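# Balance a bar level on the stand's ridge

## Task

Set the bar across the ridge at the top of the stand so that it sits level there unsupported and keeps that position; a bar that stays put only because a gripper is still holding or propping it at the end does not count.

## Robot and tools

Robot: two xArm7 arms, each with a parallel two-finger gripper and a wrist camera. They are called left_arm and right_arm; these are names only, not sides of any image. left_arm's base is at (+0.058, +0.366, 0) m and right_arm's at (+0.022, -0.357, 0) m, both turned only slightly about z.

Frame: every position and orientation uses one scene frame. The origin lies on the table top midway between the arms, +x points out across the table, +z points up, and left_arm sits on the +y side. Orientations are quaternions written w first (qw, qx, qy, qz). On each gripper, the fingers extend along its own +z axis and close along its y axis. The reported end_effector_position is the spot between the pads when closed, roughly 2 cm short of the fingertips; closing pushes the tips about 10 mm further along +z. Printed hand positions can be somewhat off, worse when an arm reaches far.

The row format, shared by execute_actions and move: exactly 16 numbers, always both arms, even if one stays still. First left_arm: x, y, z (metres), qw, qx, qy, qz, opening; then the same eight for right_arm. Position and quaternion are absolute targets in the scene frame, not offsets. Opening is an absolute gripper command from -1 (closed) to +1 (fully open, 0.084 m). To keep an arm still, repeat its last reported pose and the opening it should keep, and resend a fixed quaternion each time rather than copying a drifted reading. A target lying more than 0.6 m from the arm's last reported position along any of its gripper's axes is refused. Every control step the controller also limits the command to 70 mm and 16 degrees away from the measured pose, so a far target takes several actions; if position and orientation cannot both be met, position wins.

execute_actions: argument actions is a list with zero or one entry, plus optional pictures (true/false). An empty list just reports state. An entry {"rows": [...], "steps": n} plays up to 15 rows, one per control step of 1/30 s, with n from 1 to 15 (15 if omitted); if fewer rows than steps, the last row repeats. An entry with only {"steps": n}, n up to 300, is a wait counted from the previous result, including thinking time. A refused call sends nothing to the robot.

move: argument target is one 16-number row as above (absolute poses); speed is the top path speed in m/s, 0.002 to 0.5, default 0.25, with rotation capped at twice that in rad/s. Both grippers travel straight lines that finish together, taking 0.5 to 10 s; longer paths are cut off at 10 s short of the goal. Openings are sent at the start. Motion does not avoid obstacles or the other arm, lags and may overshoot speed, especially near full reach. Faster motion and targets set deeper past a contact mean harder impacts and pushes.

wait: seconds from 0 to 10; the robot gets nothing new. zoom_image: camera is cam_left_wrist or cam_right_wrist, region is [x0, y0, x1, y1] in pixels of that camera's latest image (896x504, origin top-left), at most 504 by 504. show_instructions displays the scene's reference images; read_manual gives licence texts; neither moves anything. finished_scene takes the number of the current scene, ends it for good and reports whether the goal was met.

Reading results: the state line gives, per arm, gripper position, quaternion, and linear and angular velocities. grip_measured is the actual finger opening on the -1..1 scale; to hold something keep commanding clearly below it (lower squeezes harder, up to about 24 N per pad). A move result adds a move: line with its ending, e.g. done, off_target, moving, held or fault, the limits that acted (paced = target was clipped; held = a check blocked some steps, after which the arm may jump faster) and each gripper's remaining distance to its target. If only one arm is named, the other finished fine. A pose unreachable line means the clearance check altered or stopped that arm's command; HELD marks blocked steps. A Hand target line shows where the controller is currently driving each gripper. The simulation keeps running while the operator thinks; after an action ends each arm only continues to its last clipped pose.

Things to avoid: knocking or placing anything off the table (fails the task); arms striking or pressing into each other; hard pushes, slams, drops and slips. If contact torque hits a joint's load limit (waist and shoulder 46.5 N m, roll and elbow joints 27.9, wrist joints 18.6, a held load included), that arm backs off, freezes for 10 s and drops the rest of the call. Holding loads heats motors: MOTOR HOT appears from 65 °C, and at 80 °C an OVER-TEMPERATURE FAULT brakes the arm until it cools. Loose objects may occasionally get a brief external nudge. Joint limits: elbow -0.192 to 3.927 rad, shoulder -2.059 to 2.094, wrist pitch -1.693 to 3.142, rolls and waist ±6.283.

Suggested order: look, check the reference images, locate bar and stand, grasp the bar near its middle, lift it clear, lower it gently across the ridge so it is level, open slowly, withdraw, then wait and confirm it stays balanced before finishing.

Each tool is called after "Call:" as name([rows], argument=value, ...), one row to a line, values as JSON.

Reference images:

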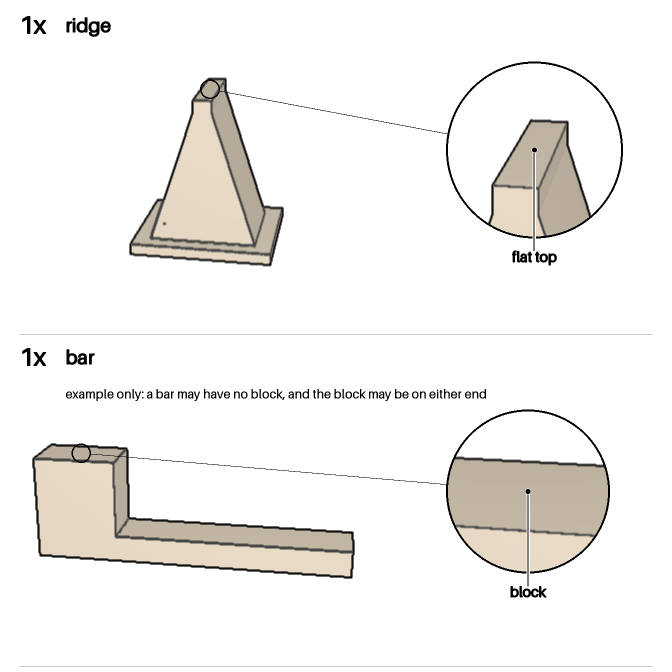

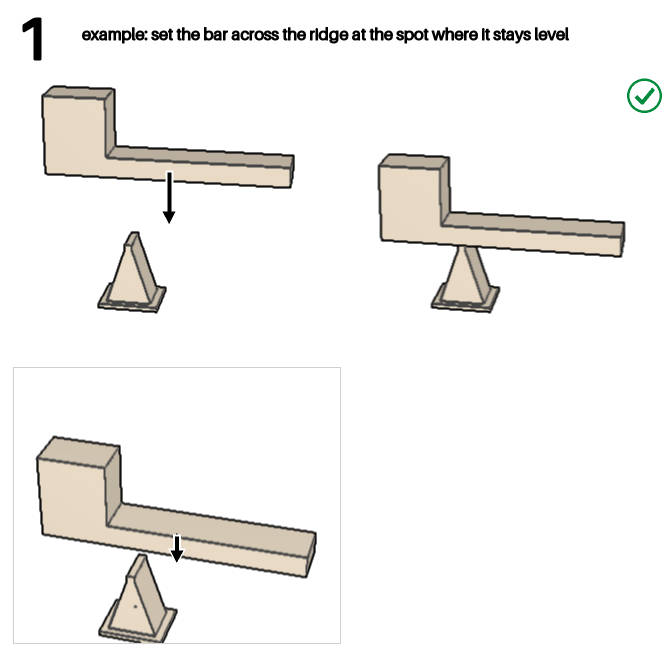

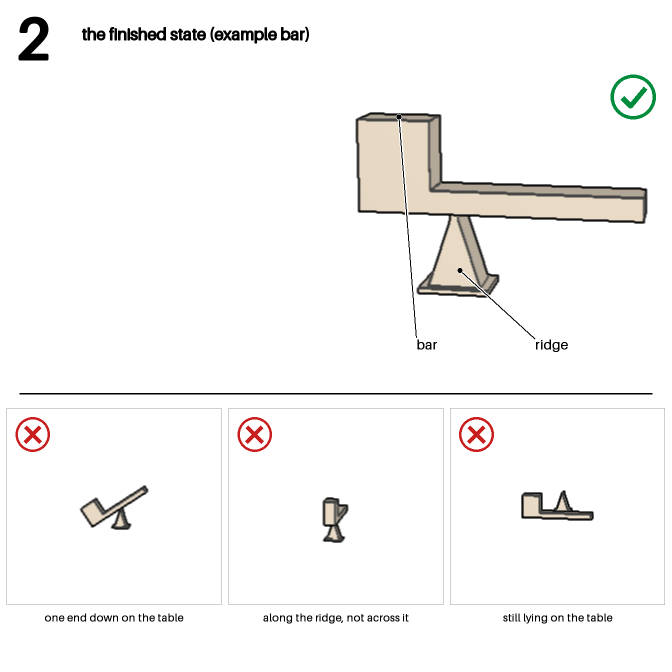

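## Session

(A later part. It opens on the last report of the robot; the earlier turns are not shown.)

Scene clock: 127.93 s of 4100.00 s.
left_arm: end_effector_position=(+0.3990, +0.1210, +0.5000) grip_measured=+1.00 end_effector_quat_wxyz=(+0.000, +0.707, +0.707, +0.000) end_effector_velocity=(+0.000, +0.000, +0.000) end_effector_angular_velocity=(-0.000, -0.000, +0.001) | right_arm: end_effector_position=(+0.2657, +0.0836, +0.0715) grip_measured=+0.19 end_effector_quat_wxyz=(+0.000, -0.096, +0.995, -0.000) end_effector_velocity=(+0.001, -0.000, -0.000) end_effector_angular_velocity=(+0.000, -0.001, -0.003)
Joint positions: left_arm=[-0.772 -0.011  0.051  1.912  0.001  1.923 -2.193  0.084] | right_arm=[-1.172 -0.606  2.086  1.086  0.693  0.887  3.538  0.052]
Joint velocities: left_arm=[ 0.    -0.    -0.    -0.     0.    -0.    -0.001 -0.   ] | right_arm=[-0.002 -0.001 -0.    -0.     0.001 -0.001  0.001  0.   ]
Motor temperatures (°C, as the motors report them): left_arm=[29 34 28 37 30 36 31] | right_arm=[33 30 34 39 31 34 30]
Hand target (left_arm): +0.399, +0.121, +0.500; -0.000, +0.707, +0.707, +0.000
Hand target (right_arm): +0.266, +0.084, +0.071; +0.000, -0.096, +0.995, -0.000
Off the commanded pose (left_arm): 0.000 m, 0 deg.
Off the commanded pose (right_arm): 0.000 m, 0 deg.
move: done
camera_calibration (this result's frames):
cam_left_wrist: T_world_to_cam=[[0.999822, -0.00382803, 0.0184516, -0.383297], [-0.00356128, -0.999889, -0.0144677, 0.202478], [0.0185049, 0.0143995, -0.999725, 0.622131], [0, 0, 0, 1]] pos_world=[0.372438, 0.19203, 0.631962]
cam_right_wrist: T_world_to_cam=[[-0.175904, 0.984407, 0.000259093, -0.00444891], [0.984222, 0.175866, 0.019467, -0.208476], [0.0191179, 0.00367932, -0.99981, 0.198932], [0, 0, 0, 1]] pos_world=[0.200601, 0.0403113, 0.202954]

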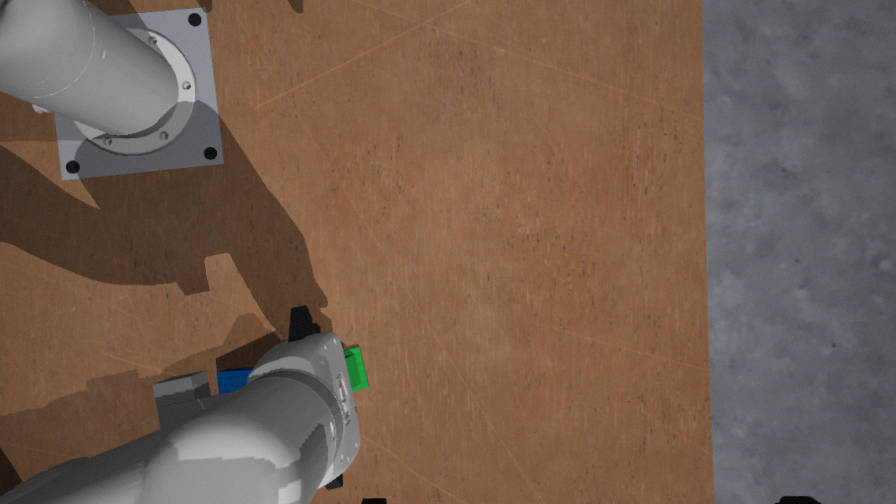

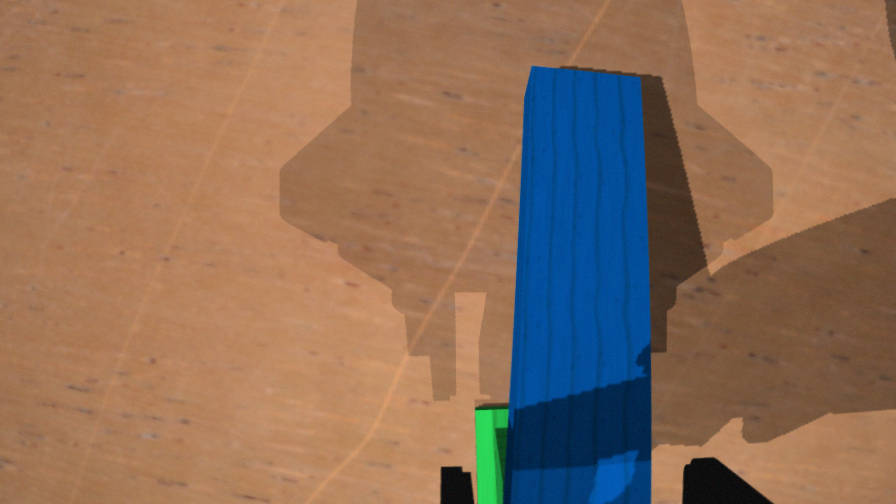

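It tipped the other way this time, so the balance point is between the centre and +2.4 cm. I'll lift the gripper to re-locate the bar and try about +1.2 cm.

Call:
move(target=[0.399, 0.121, 0.50, 0, 0.707, 0.707, 0, 1, 0.22, 0.075, 0.20, 0, 0.096, -0.995, 0, 1])

Scene clock: 132.13 s of 4100.00 s.
left_arm: end_effector_position=(+0.3990, +0.1210, +0.5000) grip_measured=+1.00 end_effector_quat_wxyz=(+0.000, +0.707, +0.707, -0.000) end_effector_velocity=(+0.000, +0.001, +0.000) end_effector_angular_velocity=(-0.001, -0.001, +0.001) | right_arm: end_effector_position=(+0.2201, +0.0748, +0.2000) grip_measured=+1.00 end_effector_quat_wxyz=(-0.000, -0.096, +0.995, -0.000) end_effector_velocity=(+0.000, -0.000, +0.003) end_effector_angular_velocity=(+0.008, -0.009, -0.002)
Joint positions: left_arm=[-0.772 -0.011  0.051  1.912  0.001  1.923 -2.193  0.084] | right_arm=[-0.708 -0.248  1.699  1.089  0.28   1.075  3.878  0.084]
Joint velocities: left_arm=[ 0.    -0.001  0.001  0.    -0.    -0.001  0.     0.   ] | right_arm=[ 0.038  0.013 -0.033 -0.008 -0.015 -0.012  0.014  0.   ]
Motor temperatures (°C, as the motors report them): left_arm=[29 34 28 37 30 36 31] | right_arm=[33 30 34 39 31 34 30]
Hand target (left_arm): +0.399, +0.121, +0.500; -0.000, +0.707, +0.707, +0.000
Hand target (right_arm): +0.220, +0.075, +0.200; +0.000, -0.096, +0.995, +0.000
Off the commanded pose (left_arm): 0.000 m, 0 deg.
Off the commanded pose (right_arm): 0.000 m, 0 deg.
move: done
camera_calibration (this result's frames):
cam_left_wrist: T_world_to_cam=[[0.999822, -0.00382816, 0.0184513, -0.383297], [-0.00356142, -0.999889, -0.0144679, 0.202478], [0.0185046, 0.0143996, -0.999725, 0.622131], [0, 0, 0, 1]] pos_world=[0.372438, 0.19203, 0.631962]
cam_right_wrist: T_world_to_cam=[[-0.175156, 0.984541, -0.000393299, -0.00389414], [0.984367, 0.175133, 0.0187323, -0.164348], [0.0185116, 0.00289394, -0.999824, 0.328489], [0, 0, 0, 1]] pos_world=[0.155016, 0.0316661, 0.331509]

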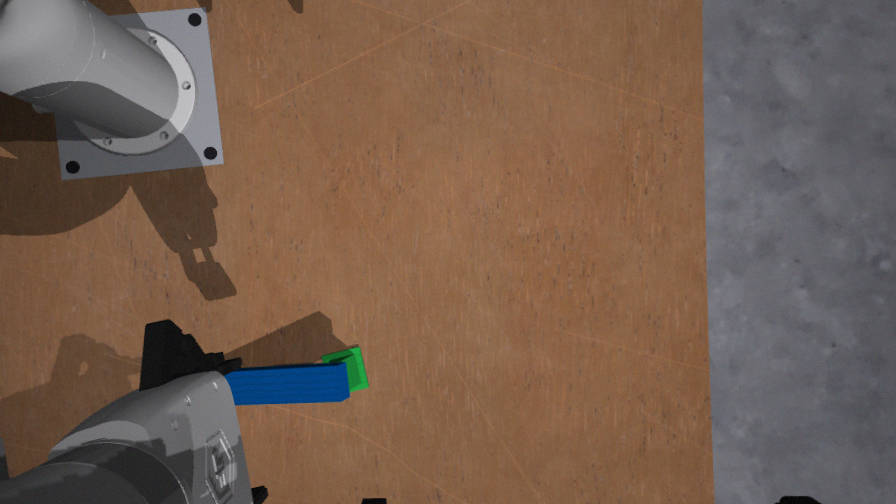

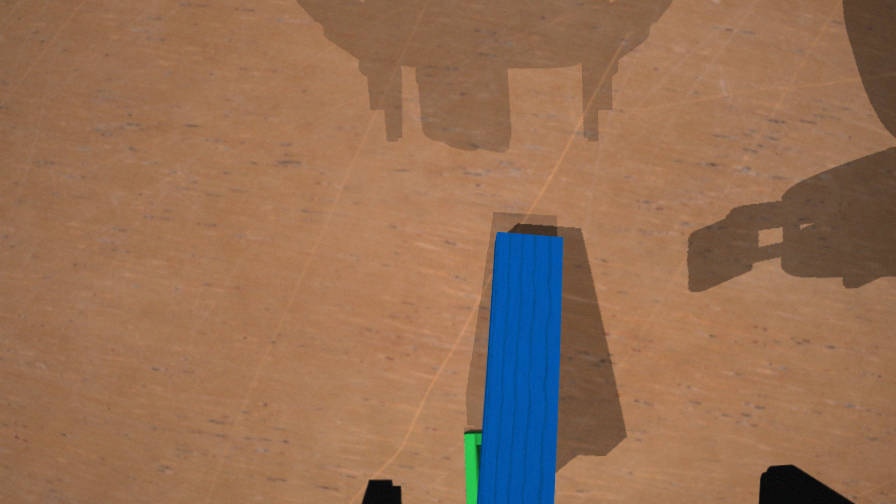

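Call:
move(target=[0.399, 0.121, 0.50, 0, 0.707, 0.707, 0, 1, 0.200, 0.0783, 0.03, 0, 0.052, -0.9986, 0, 1], speed=0.12)

Scene clock: 147.53 s of 4100.00 s.
left_arm: end_effector_position=(+0.3990, +0.1210, +0.5000) grip_measured=+1.00 end_effector_quat_wxyz=(+0.000, +0.707, +0.707, +0.000) end_effector_velocity=(+0.000, +0.001, +0.000) end_effector_angular_velocity=(-0.000, -0.001, +0.002) | right_arm: end_effector_position=(+0.2001, +0.0789, +0.0301) grip_measured=+1.00 end_effector_quat_wxyz=(-0.000, -0.052, +0.999, +0.000) end_effector_velocity=(-0.002, +0.000, -0.003) end_effector_angular_velocity=(-0.002, +0.003, +0.003)
Joint positions: left_arm=[-0.772 -0.011  0.051  1.912  0.001  1.923 -2.193  0.084] | right_arm=[-1.058 -0.585  2.159  0.946  0.747  0.743  3.696  0.084]
Joint velocities: left_arm=[ 0.    -0.001  0.002 -0.     0.     0.     0.     0.   ] | right_arm=[-0.004 -0.004  0.009  0.001  0.006 -0.001 -0.003 -0.   ]
Motor temperatures (°C, as the motors report them): left_arm=[29 34 28 37 30 36 31] | right_arm=[33 30 33 40 31 34 30]
Hand target (left_arm): +0.399, +0.121, +0.500; -0.000, +0.707, +0.707, -0.000
Hand target (right_arm): +0.200, +0.079, +0.030; -0.000, -0.052, +0.999, -0.000
Off the commanded pose (left_arm): 0.000 m, 0 deg.
Off the commanded pose (right_arm): 0.001 m, 0 deg.
After step 90, 10.53 s passed at rest.
move: done
camera_calibration (this result's frames):
cam_left_wrist: T_world_to_cam=[[0.999822, -0.00382801, 0.0184513, -0.383297], [-0.00356126, -0.999889, -0.0144681, 0.202478], [0.0185047, 0.0143998, -0.999725, 0.622131], [0, 0, 0, 1]] pos_world=[0.372438, 0.19203, 0.631962]
cam_right_wrist: T_world_to_cam=[[-0.0886881, 0.996059, 0.000798313, -0.029722], [0.995875, 0.0886561, 0.0193347, -0.137692], [0.0191878, 0.00250978, -0.999813, 0.158854], [0, 0, 0, 1]] pos_world=[0.13144, 0.0414134, 0.16151]

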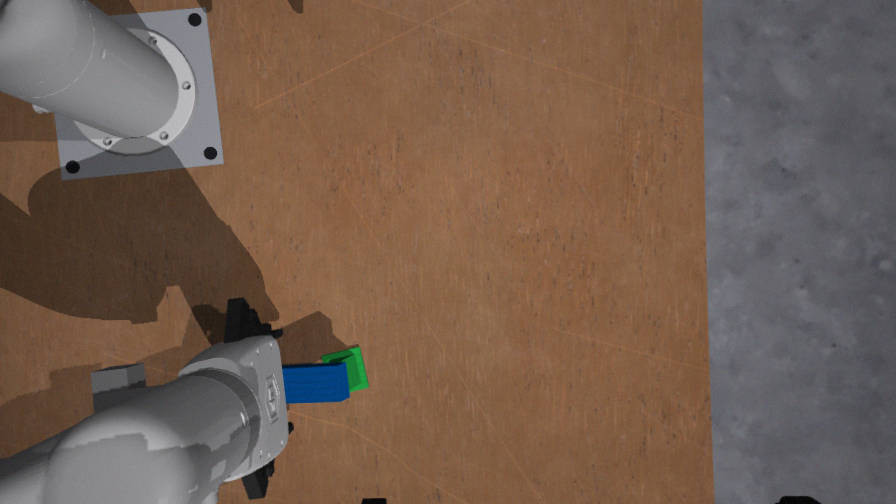

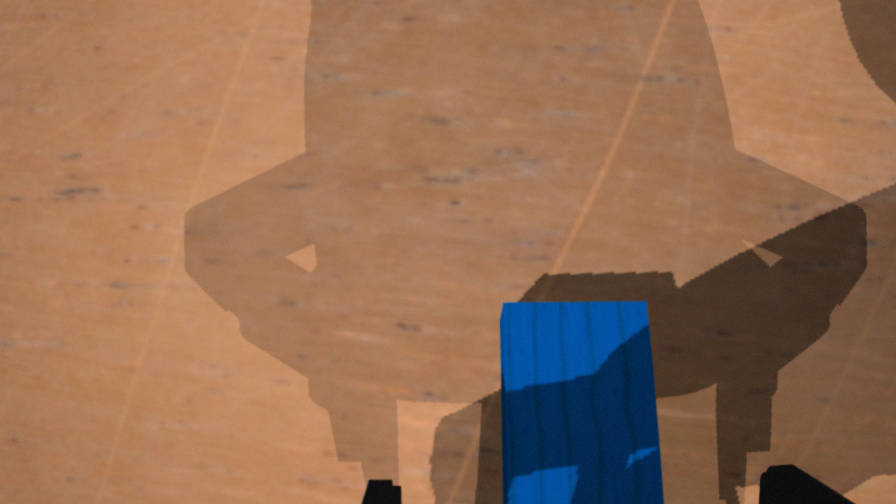

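Now I'll grip the leaning bar, drag it back off the stand and release it so it lies flat.

Call:
move(target=[0.399, 0.121, 0.50, 0, 0.707, 0.707, 0, 1, 0.200, 0.0783, 0.03, 0, 0.052, -0.9986, 0, -0.6])

Call:
move(target=[0.399, 0.121, 0.50, 0, 0.707, 0.707, 0, 1, 0.165, 0.0747, 0.03, 0, 0.052, -0.9986, 0, -0.6], speed=0.05)

Call:
move(target=[0.399, 0.121, 0.50, 0, 0.707, 0.707, 0, 1, 0.165, 0.0747, 0.14, 0, 0.052, -0.9986, 0, 1], speed=0.1)

Scene clock: 154.17 s of 4100.00 s.
left_arm: end_effector_position=(+0.3990, +0.1210, +0.5000) grip_measured=+1.00 end_effector_quat_wxyz=(+0.000, +0.707, +0.707, +0.000) end_effector_velocity=(+0.001, +0.001, -0.000) end_effector_angular_velocity=(+0.000, +0.001, +0.002) | right_arm: end_effector_position=(+0.2000, +0.0783, +0.0300) grip_measured=-0.26 end_effector_quat_wxyz=(-0.000, -0.052, +0.999, -0.000) end_effector_velocity=(-0.000, +0.000, +0.000) end_effector_angular_velocity=(+0.001, +0.000, -0.000)
Joint positions: left_arm=[-0.772 -0.011  0.051  1.912  0.001  1.923 -2.193  0.084] | right_arm=[-1.057 -0.584  2.158  0.944  0.746  0.743  3.697  0.033]
Joint velocities: left_arm=[ 0.001  0.001  0.001 -0.    -0.    -0.    -0.    -0.   ] | right_arm=[ 0.001  0.001 -0.001 -0.     0.    -0.     0.001  0.   ]
Motor temperatures (°C, as the motors report them): left_arm=[29 34 28 37 30 36 31] | right_arm=[33 30 33 39 31 34 30]
Hand target (left_arm): +0.399, +0.121, +0.500; -0.000, +0.707, +0.707, -0.000
Hand target (right_arm): +0.200, +0.078, +0.030; +0.000, -0.052, +0.999, +0.000
Off the commanded pose (left_arm): 0.000 m, 0 deg.
Off the commanded pose (right_arm): 0.000 m, 0 deg.
After step 90, 2.93 s passed at rest.
move: done
camera_calibration (this result's frames):
cam_left_wrist: T_world_to_cam=[[0.999822, -0.00382806, 0.0184515, -0.383297], [-0.00356131, -0.999889, -0.0144679, 0.202478], [0.0185048, 0.0143996, -0.999725, 0.622131], [0, 0, 0, 1]] pos_world=[0.372438, 0.19203, 0.631962]
cam_right_wrist: T_world_to_cam=[[-0.088387, 0.996086, 0.000202064, -0.0291772], [0.995898, 0.0883664, 0.0194378, -0.137545], [0.0193439, 0.00191928, -0.999811, 0.158788], [0, 0, 0, 1]] pos_world=[0.131331, 0.0409126, 0.161437]

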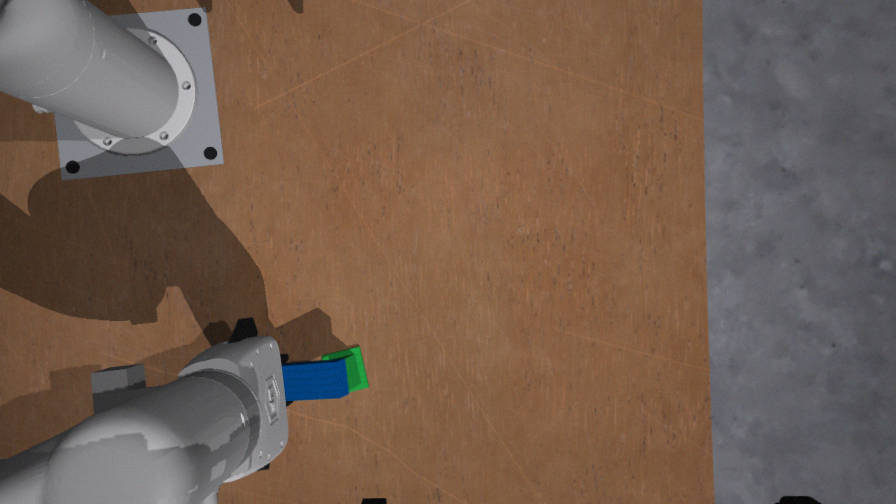

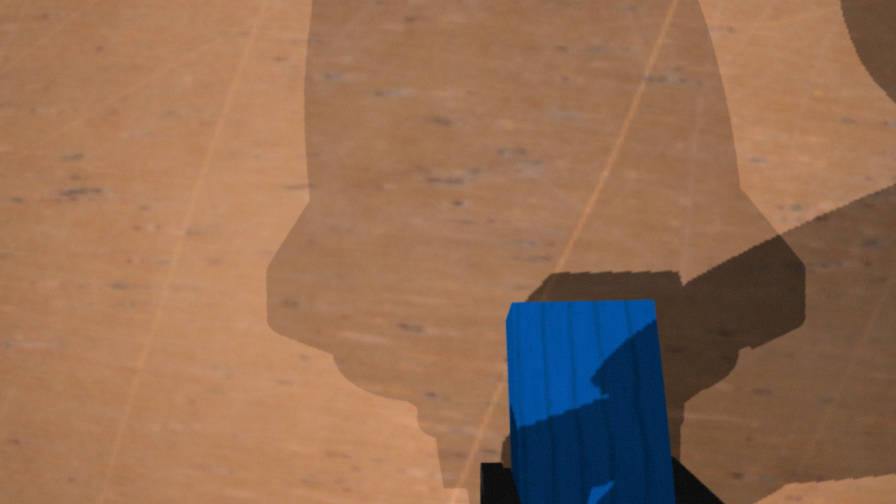

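Scene clock: 155.20 s of 4100.00 s.
left_arm: end_effector_position=(+0.3990, +0.1210, +0.5000) grip_measured=+1.00 end_effector_quat_wxyz=(-0.000, +0.707, +0.707, +0.000) end_effector_velocity=(-0.001, -0.001, -0.000) end_effector_angular_velocity=(+0.000, +0.000, -0.003) | right_arm: end_effector_position=(+0.1652, +0.0748, +0.0300) grip_measured=-0.26 end_effector_quat_wxyz=(-0.000, -0.052, +0.999, +0.000) end_effector_velocity=(-0.000, -0.001, +0.000) end_effector_angular_velocity=(-0.000, -0.002, -0.002)
Joint positions: left_arm=[-0.772 -0.011  0.051  1.912  0.001  1.923 -2.193  0.084] | right_arm=[-0.949 -0.544  2.135  0.883  0.733  0.712  3.768  0.033]
Joint velocities: left_arm=[-0.001  0.001 -0.002  0.    -0.    -0.     0.    -0.   ] | right_arm=[ 0.005  0.001 -0.003 -0.003 -0.001 -0.002  0.004 -0.   ]
Motor temperatures (°C, as the motors report them): left_arm=[29 34 28 37 30 36 31] | right_arm=[33 30 33 39 31 34 30]
Hand target (left_arm): +0.399, +0.121, +0.500; +0.000, +0.707, +0.707, +0.000
Hand target (right_arm): +0.165, +0.075, +0.030; -0.000, -0.052, +0.999, +0.000
Off the commanded pose (left_arm): 0.000 m, 0 deg.
Off the commanded pose (right_arm): 0.000 m, 0 deg.
move: done
camera_calibration (this result's frames):
cam_left_wrist: T_world_to_cam=[[0.999822, -0.00382811, 0.0184513, -0.383297], [-0.00356136, -0.999889, -0.0144681, 0.202478], [0.0185046, 0.0143998, -0.999725, 0.622131], [0, 0, 0, 1]] pos_world=[0.372438, 0.19203, 0.631962]
cam_right_wrist: T_world_to_cam=[[-0.0879487, 0.996125, 0.000438533, -0.0288756], [0.995938, 0.0879237, 0.0194044, -0.102603], [0.0192907, 0.00214335, -0.999812, 0.159522], [0, 0, 0, 1]] pos_world=[0.0965698, 0.0374431, 0.161496]

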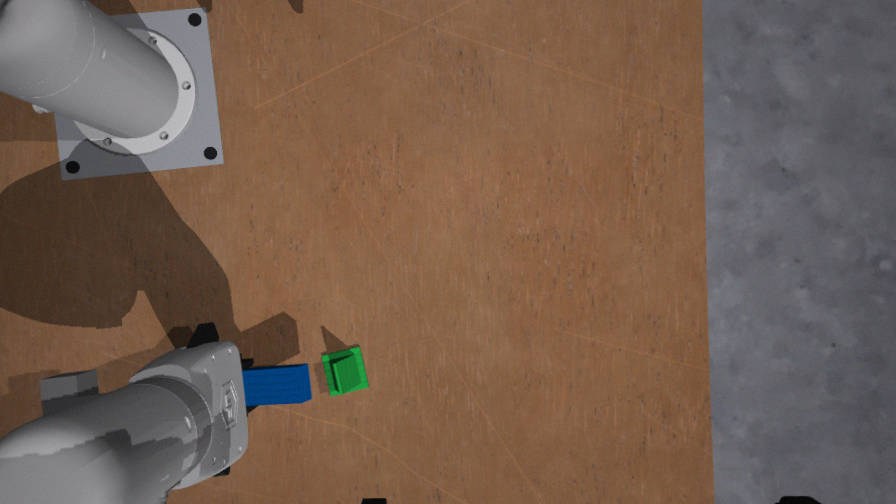

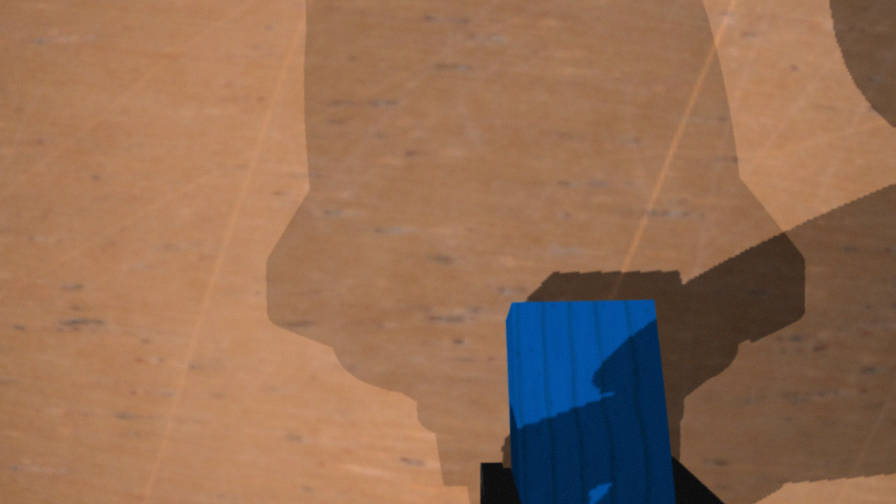

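Scene clock: 156.77 s of 4100.00 s.
left_arm: end_effector_position=(+0.3990, +0.1210, +0.5000) grip_measured=+1.00 end_effector_quat_wxyz=(+0.000, +0.707, +0.707, +0.000) end_effector_velocity=(-0.000, -0.001, -0.000) end_effector_angular_velocity=(+0.000, +0.001, -0.001) | right_arm: end_effector_position=(+0.1651, +0.0744, +0.1400) grip_measured=+1.00 end_effector_quat_wxyz=(-0.000, -0.052, +0.999, -0.000) end_effector_velocity=(+0.001, +0.000, +0.002) end_effector_angular_velocity=(+0.005, -0.003, -0.002)
Joint positions: left_arm=[-0.772 -0.011  0.051  1.912  0.001  1.923 -2.193  0.084] | right_arm=[-0.615 -0.284  1.747  0.925  0.358  0.906  4.02   0.084]
Joint velocities: left_arm=[ 0.     0.001 -0.001  0.    -0.     0.    -0.001 -0.   ] | right_arm=[ 0.019  0.007 -0.019 -0.003 -0.008 -0.004  0.007  0.   ]
Motor temperatures (°C, as the motors report them): left_arm=[29 34 28 37 30 36 31] | right_arm=[33 30 33 39 31 34 30]
Hand target (left_arm): +0.399, +0.121, +0.500; +0.000, +0.707, +0.707, -0.000
Hand target (right_arm): +0.165, +0.074, +0.140; +0.000, -0.052, +0.999, +0.000
Off the commanded pose (left_arm): 0.000 m, 0 deg.
Off the commanded pose (right_arm): 0.000 m, 0 deg.
move: done
camera_calibration (this result's frames):
cam_left_wrist: T_world_to_cam=[[0.999822, -0.00382805, 0.0184514, -0.383297], [-0.0035613, -0.999889, -0.014468, 0.202478], [0.0185047, 0.0143997, -0.999725, 0.622131], [0, 0, 0, 1]] pos_world=[0.372438, 0.19203, 0.631962]
cam_right_wrist: T_world_to_cam=[[-0.0881007, 0.996112, -0.000268052, -0.0284079], [0.995924, 0.0880893, 0.0193947, -0.104528], [0.0193429, 0.00144173, -0.999812, 0.2695], [0, 0, 0, 1]] pos_world=[0.0963862, 0.0371167, 0.271469]

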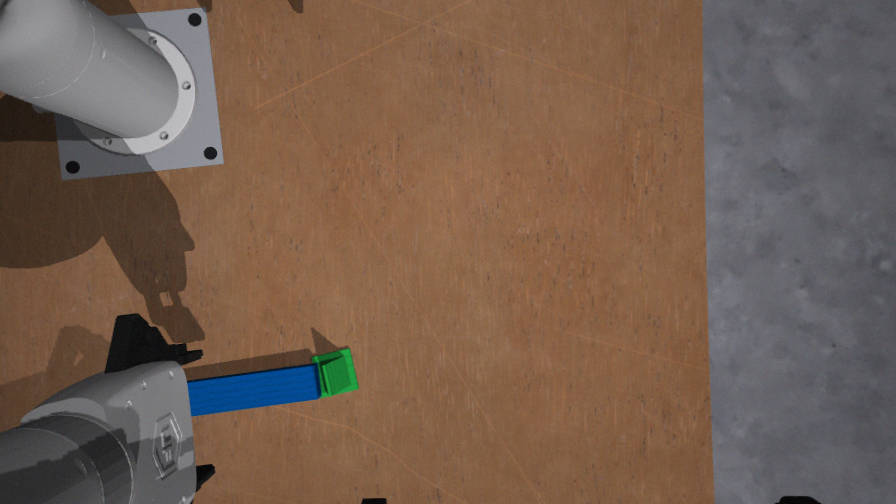

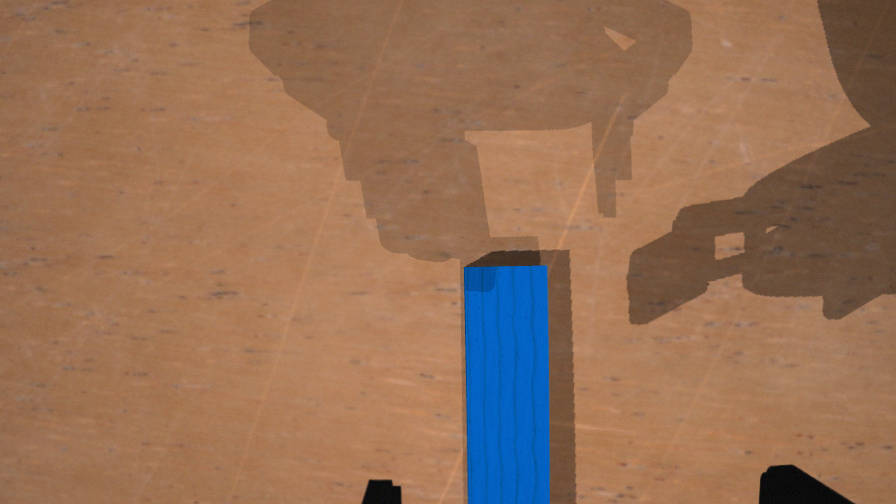

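Call:
move(target=[0.399, 0.121, 0.50, 0, 0.707, 0.707, 0, 1, 0.1834, 0.0683, 0.028, 0, 0.052, -0.9986, 0, 1], speed=0.1)

Call:
move(target=[0.399, 0.121, 0.50, 0, 0.707, 0.707, 0, 1, 0.1834, 0.0683, 0.028, 0, 0.052, -0.9986, 0, -0.6])

Call:
move(target=[0.399, 0.121, 0.50, 0, 0.707, 0.707, 0, 1, 0.1834, 0.0683, 0.16, 0, 0.052, -0.9986, 0, -0.6], speed=0.12)

Scene clock: 171.67 s of 4100.00 s.
left_arm: end_effector_position=(+0.3990, +0.1210, +0.5000) grip_measured=+1.00 end_effector_quat_wxyz=(+0.000, +0.707, +0.707, +0.000) end_effector_velocity=(+0.000, +0.000, -0.000) end_effector_angular_velocity=(+0.000, +0.000, +0.001) | right_arm: end_effector_position=(+0.1833, +0.0686, +0.0280) grip_measured=+1.00 end_effector_quat_wxyz=(+0.000, -0.052, +0.999, +0.000) end_effector_velocity=(+0.001, -0.001, -0.002) end_effector_angular_velocity=(-0.001, +0.003, -0.003)
Joint positions: left_arm=[-0.772 -0.011  0.051  1.912  0.001  1.923 -2.193  0.084] | right_arm=[-1.    -0.546  2.146  0.884  0.736  0.707  3.724  0.084]
Joint velocities: left_arm=[ 0.     0.     0.001 -0.    -0.    -0.    -0.    -0.   ] | right_arm=[-0.008 -0.004  0.007  0.001  0.007 -0.    -0.005  0.   ]
Motor temperatures (°C, as the motors report them): left_arm=[29 34 28 38 30 36 31] | right_arm=[33 29 32 40 31 34 30]
Hand target (left_arm): +0.399, +0.121, +0.500; +0.000, +0.707, +0.707, -0.000
Hand target (right_arm): +0.183, +0.068, +0.028; -0.000, -0.052, +0.999, -0.000
Off the commanded pose (left_arm): 0.000 m, 0 deg.
Off the commanded pose (right_arm): 0.000 m, 0 deg.
After step 90, 10.33 s passed at rest.
move: done
camera_calibration (this result's frames):
cam_left_wrist: T_world_to_cam=[[0.999822, -0.00382823, 0.0184513, -0.383297], [-0.00356149, -0.999889, -0.014468, 0.202478], [0.0185047, 0.0143997, -0.999725, 0.622131], [0, 0, 0, 1]] pos_world=[0.372438, 0.19203, 0.631962]
cam_right_wrist: T_world_to_cam=[[-0.0888038, 0.996049, 0.000561179, -0.0209612], [0.995861, 0.088776, 0.0194984, -0.120077], [0.0193716, 0.00229039, -0.99981, 0.157158], [0, 0, 0, 1]] pos_world=[0.114674, 0.0311784, 0.159482]

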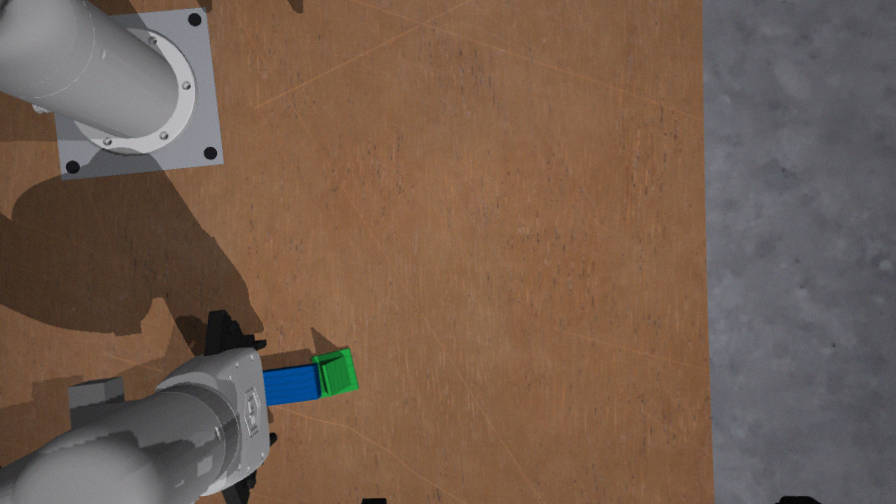

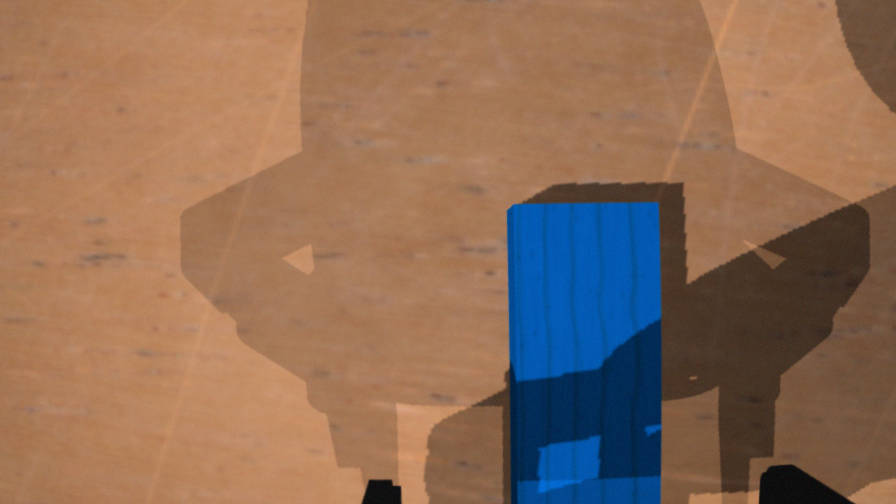

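Scene clock: 172.37 s of 4100.00 s.
left_arm: end_effector_position=(+0.3990, +0.1210, +0.5000) grip_measured=+1.00 end_effector_quat_wxyz=(+0.000, +0.707, +0.707, +0.000) end_effector_velocity=(+0.000, +0.000, +0.000) end_effector_angular_velocity=(-0.000, -0.000, +0.000) | right_arm: end_effector_position=(+0.1834, +0.0684, +0.0281) grip_measured=-0.26 end_effector_quat_wxyz=(+0.000, -0.052, +0.999, +0.000) end_effector_velocity=(-0.000, -0.000, -0.000) end_effector_angular_velocity=(-0.000, +0.003, -0.002)
Joint positions: left_arm=[-0.772 -0.011  0.051  1.912  0.001  1.923 -2.193  0.084] | right_arm=[-0.999 -0.546  2.145  0.883  0.736  0.707  3.724  0.033]
Joint velocities: left_arm=[ 0. -0.  0. -0. -0. -0.  0.  0.] | right_arm=[-0.002  0.001  0.001 -0.001  0.001  0.001  0.     0.   ]
Motor temperatures (°C, as the motors report them): left_arm=[29 34 28 38 30 36 31] | right_arm=[33 29 32 40 31 34 30]
Hand target (left_arm): +0.399, +0.121, +0.500; -0.000, +0.707, +0.707, +0.000
Hand target (right_arm): +0.183, +0.068, +0.028; +0.000, -0.052, +0.999, -0.000
Off the commanded pose (left_arm): 0.000 m, 0 deg.
Off the commanded pose (right_arm): 0.000 m, 0 deg.
move: done
camera_calibration (this result's frames):
cam_left_wrist: T_world_to_cam=[[0.999822, -0.00382795, 0.0184514, -0.383297], [-0.00356121, -0.999889, -0.014468, 0.202478], [0.0185047, 0.0143997, -0.999725, 0.622131], [0, 0, 0, 1]] pos_world=[0.372438, 0.19203, 0.631962]
cam_right_wrist: T_world_to_cam=[[-0.0884698, 0.996079, 0.000566034, -0.0208314], [0.99589, 0.0884419, 0.0195441, -0.120119], [0.0194174, 0.00229277, -0.999809, 0.157202], [0, 0, 0, 1]] pos_world=[0.11473, 0.0310128, 0.159532]

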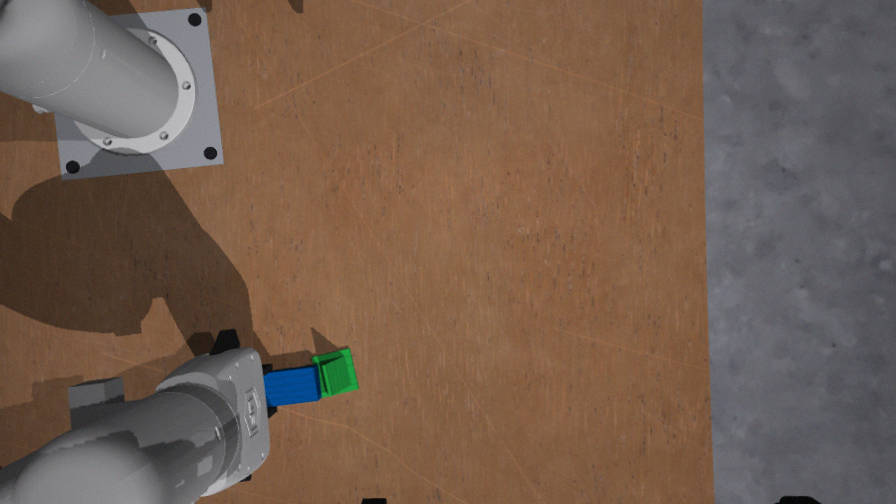

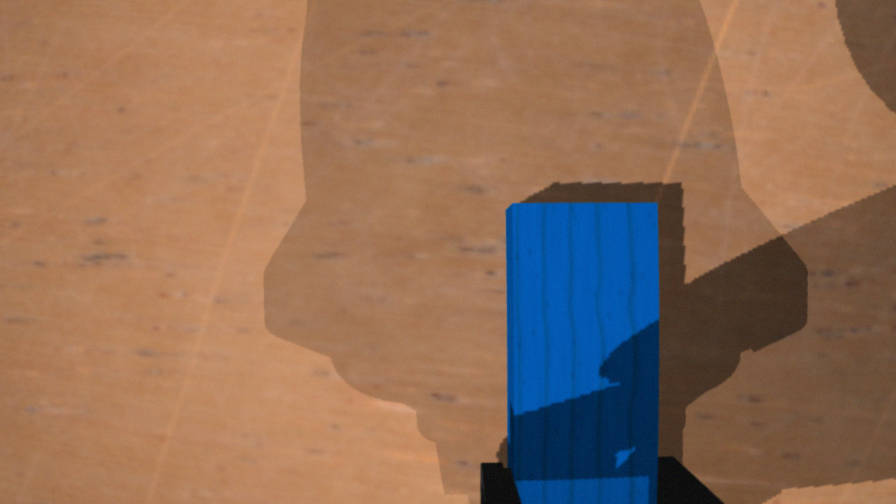

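Scene clock: 173.97 s of 4100.00 s.
left_arm: end_effector_position=(+0.3990, +0.1210, +0.5000) grip_measured=+1.00 end_effector_quat_wxyz=(-0.000, +0.707, +0.707, -0.000) end_effector_velocity=(-0.000, -0.000, +0.001) end_effector_angular_velocity=(-0.002, -0.002, +0.000) | right_arm: end_effector_position=(+0.1835, +0.0680, +0.1600) grip_measured=-0.26 end_effector_quat_wxyz=(-0.000, -0.052, +0.999, -0.000) end_effector_velocity=(+0.000, -0.000, +0.003) end_effector_angular_velocity=(+0.009, -0.007, -0.001)
Joint positions: left_arm=[-0.772 -0.011  0.051  1.912  0.001  1.923 -2.193  0.084] | right_arm=[-0.574 -0.218  1.666  0.947  0.269  0.945  4.041  0.033]
Joint velocities: left_arm=[-0.001 -0.002  0.    -0.    -0.    -0.001 -0.     0.   ] | right_arm=[ 0.048  0.012 -0.044 -0.008 -0.016 -0.011  0.013  0.   ]
Motor temperatures (°C, as the motors report them): left_arm=[29 34 28 38 30 36 31] | right_arm=[33 29 32 40 31 34 30]
Hand target (left_arm): +0.399, +0.121, +0.500; +0.000, +0.707, +0.707, -0.000
Hand target (right_arm): +0.184, +0.068, +0.160; +0.000, -0.052, +0.999, +0.000
Off the commanded pose (left_arm): 0.000 m, 0 deg.
Off the commanded pose (right_arm): 0.000 m, 0 deg.
move: done
camera_calibration (this result's frames):
cam_left_wrist: T_world_to_cam=[[0.999822, -0.00382805, 0.0184511, -0.383297], [-0.00356131, -0.999889, -0.0144679, 0.202478], [0.0185044, 0.0143996, -0.999725, 0.622131], [0, 0, 0, 1]] pos_world=[0.372438, 0.19203, 0.631962]
cam_right_wrist: T_world_to_cam=[[-0.0880015, 0.99612, -0.00066381, -0.0203314], [0.995939, 0.0879981, 0.0190284, -0.122625], [0.019013, 0.00101342, -0.999819, 0.289256], [0, 0, 0, 1]] pos_world=[0.114838, 0.0307502, 0.291523]

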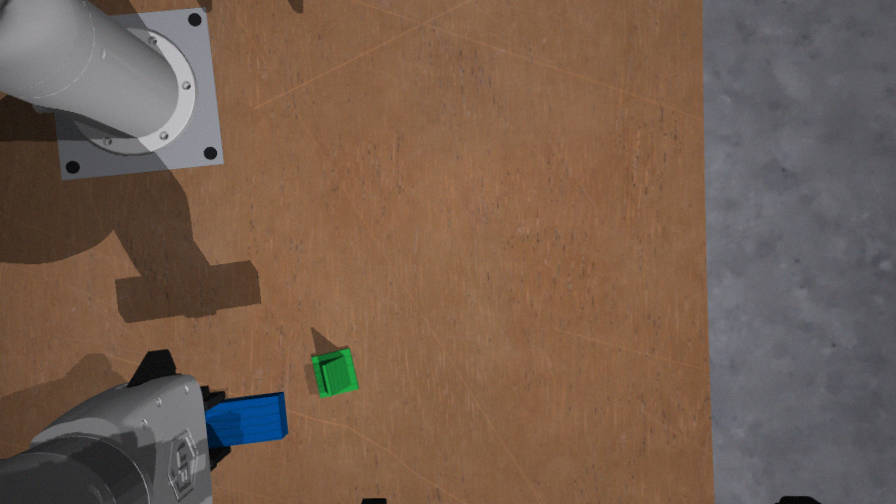

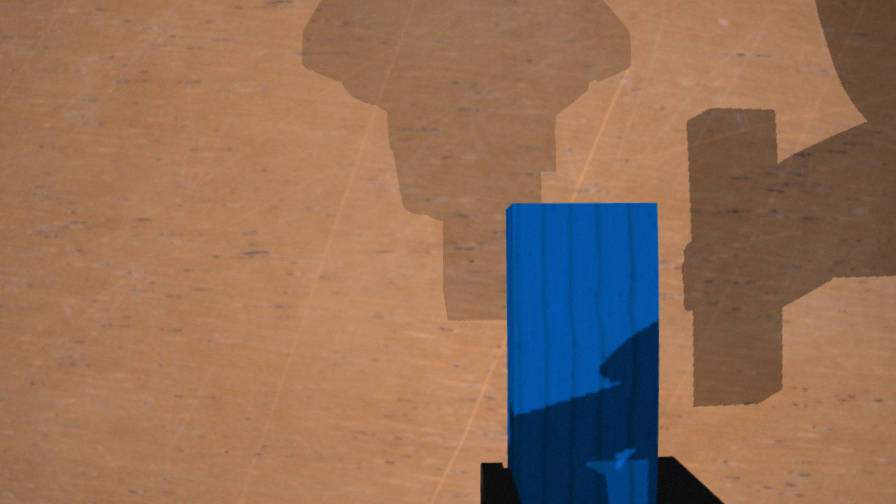

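Call:
zoom_image(camera="cam_left_wrist", region=[275, 313, 395, 433])

Region (275, 313, 395, 433) of cam_left_wrist's 896x504 image, scaled by 4.200, with more detail than that image has.

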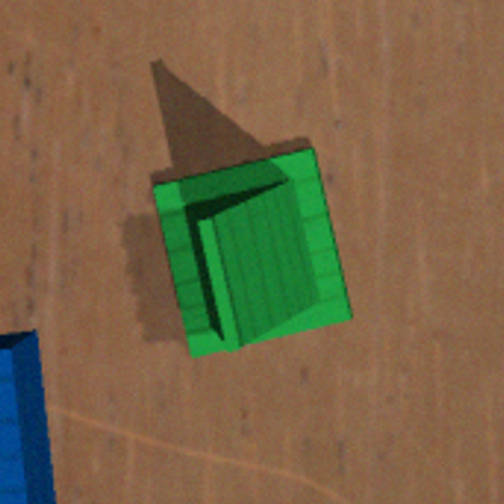

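Call:
move(target=[0.399, 0.121, 0.50, 0, 0.707, 0.707, 0, 1, 0.2585, 0.080, 0.10, 0, 0.108, -0.994, 0, -0.6], speed=0.12)

Scene clock: 185.03 s of 4100.00 s.
left_arm: end_effector_position=(+0.3990, +0.1210, +0.5000) grip_measured=+1.00 end_effector_quat_wxyz=(-0.000, +0.707, +0.707, -0.000) end_effector_velocity=(+0.001, +0.001, +0.001) end_effector_angular_velocity=(-0.001, -0.002, +0.003) | right_arm: end_effector_position=(+0.2582, +0.0800, +0.1000) grip_measured=-0.26 end_effector_quat_wxyz=(+0.000, -0.109, +0.994, +0.000) end_effector_velocity=(+0.002, -0.001, -0.001) end_effector_angular_velocity=(-0.005, +0.003, -0.001)
Joint positions: left_arm=[-0.772 -0.011  0.051  1.912  0.001  1.923 -2.193  0.084] | right_arm=[-1.124 -0.502  2.05   1.066  0.575  0.904  3.595  0.033]
Joint velocities: left_arm=[ 0.002 -0.001  0.001  0.     0.    -0.001 -0.001  0.   ] | right_arm=[-0.011 -0.006  0.006  0.005  0.002  0.006 -0.004  0.   ]
Motor temperatures (°C, as the motors report them): left_arm=[29 34 28 38 30 36 31] | right_arm=[33 29 32 40 31 34 30]
Hand target (left_arm): +0.399, +0.121, +0.500; +0.000, +0.707, +0.707, -0.000
Hand target (right_arm): +0.259, +0.080, +0.100; +0.000, -0.108, +0.994, -0.000
Off the commanded pose (left_arm): 0.000 m, 0 deg.
Off the commanded pose (right_arm): 0.000 m, 0 deg.
After step 90, 6.80 s passed at rest.
move: done
camera_calibration (this result's frames):
cam_left_wrist: T_world_to_cam=[[0.999822, -0.00382833, 0.018451, -0.383297], [-0.00356159, -0.999889, -0.0144681, 0.202478], [0.0185044, 0.0143998, -0.999725, 0.622131], [0, 0, 0, 1]] pos_world=[0.372438, 0.19203, 0.631962]
cam_right_wrist: T_world_to_cam=[[-0.200561, 0.979681, 0.000303695, 0.00448618], [0.979489, 0.200515, 0.0198486, -0.201832], [0.0193844, 0.00427831, -0.999803, 0.227467], [0, 0, 0, 1]] pos_world=[0.194183, 0.0351023, 0.231427]

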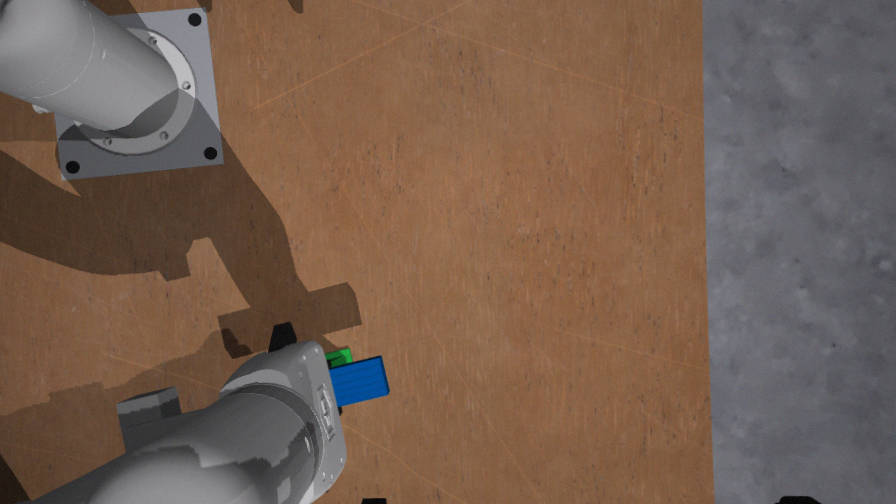

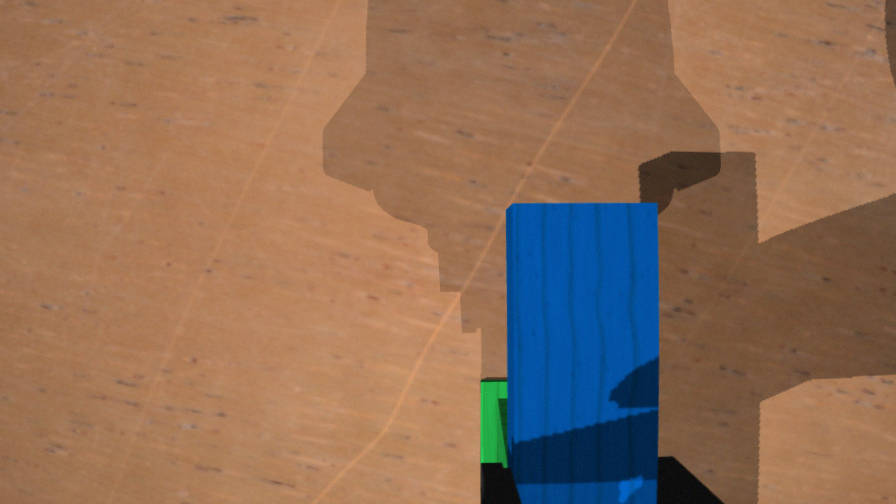

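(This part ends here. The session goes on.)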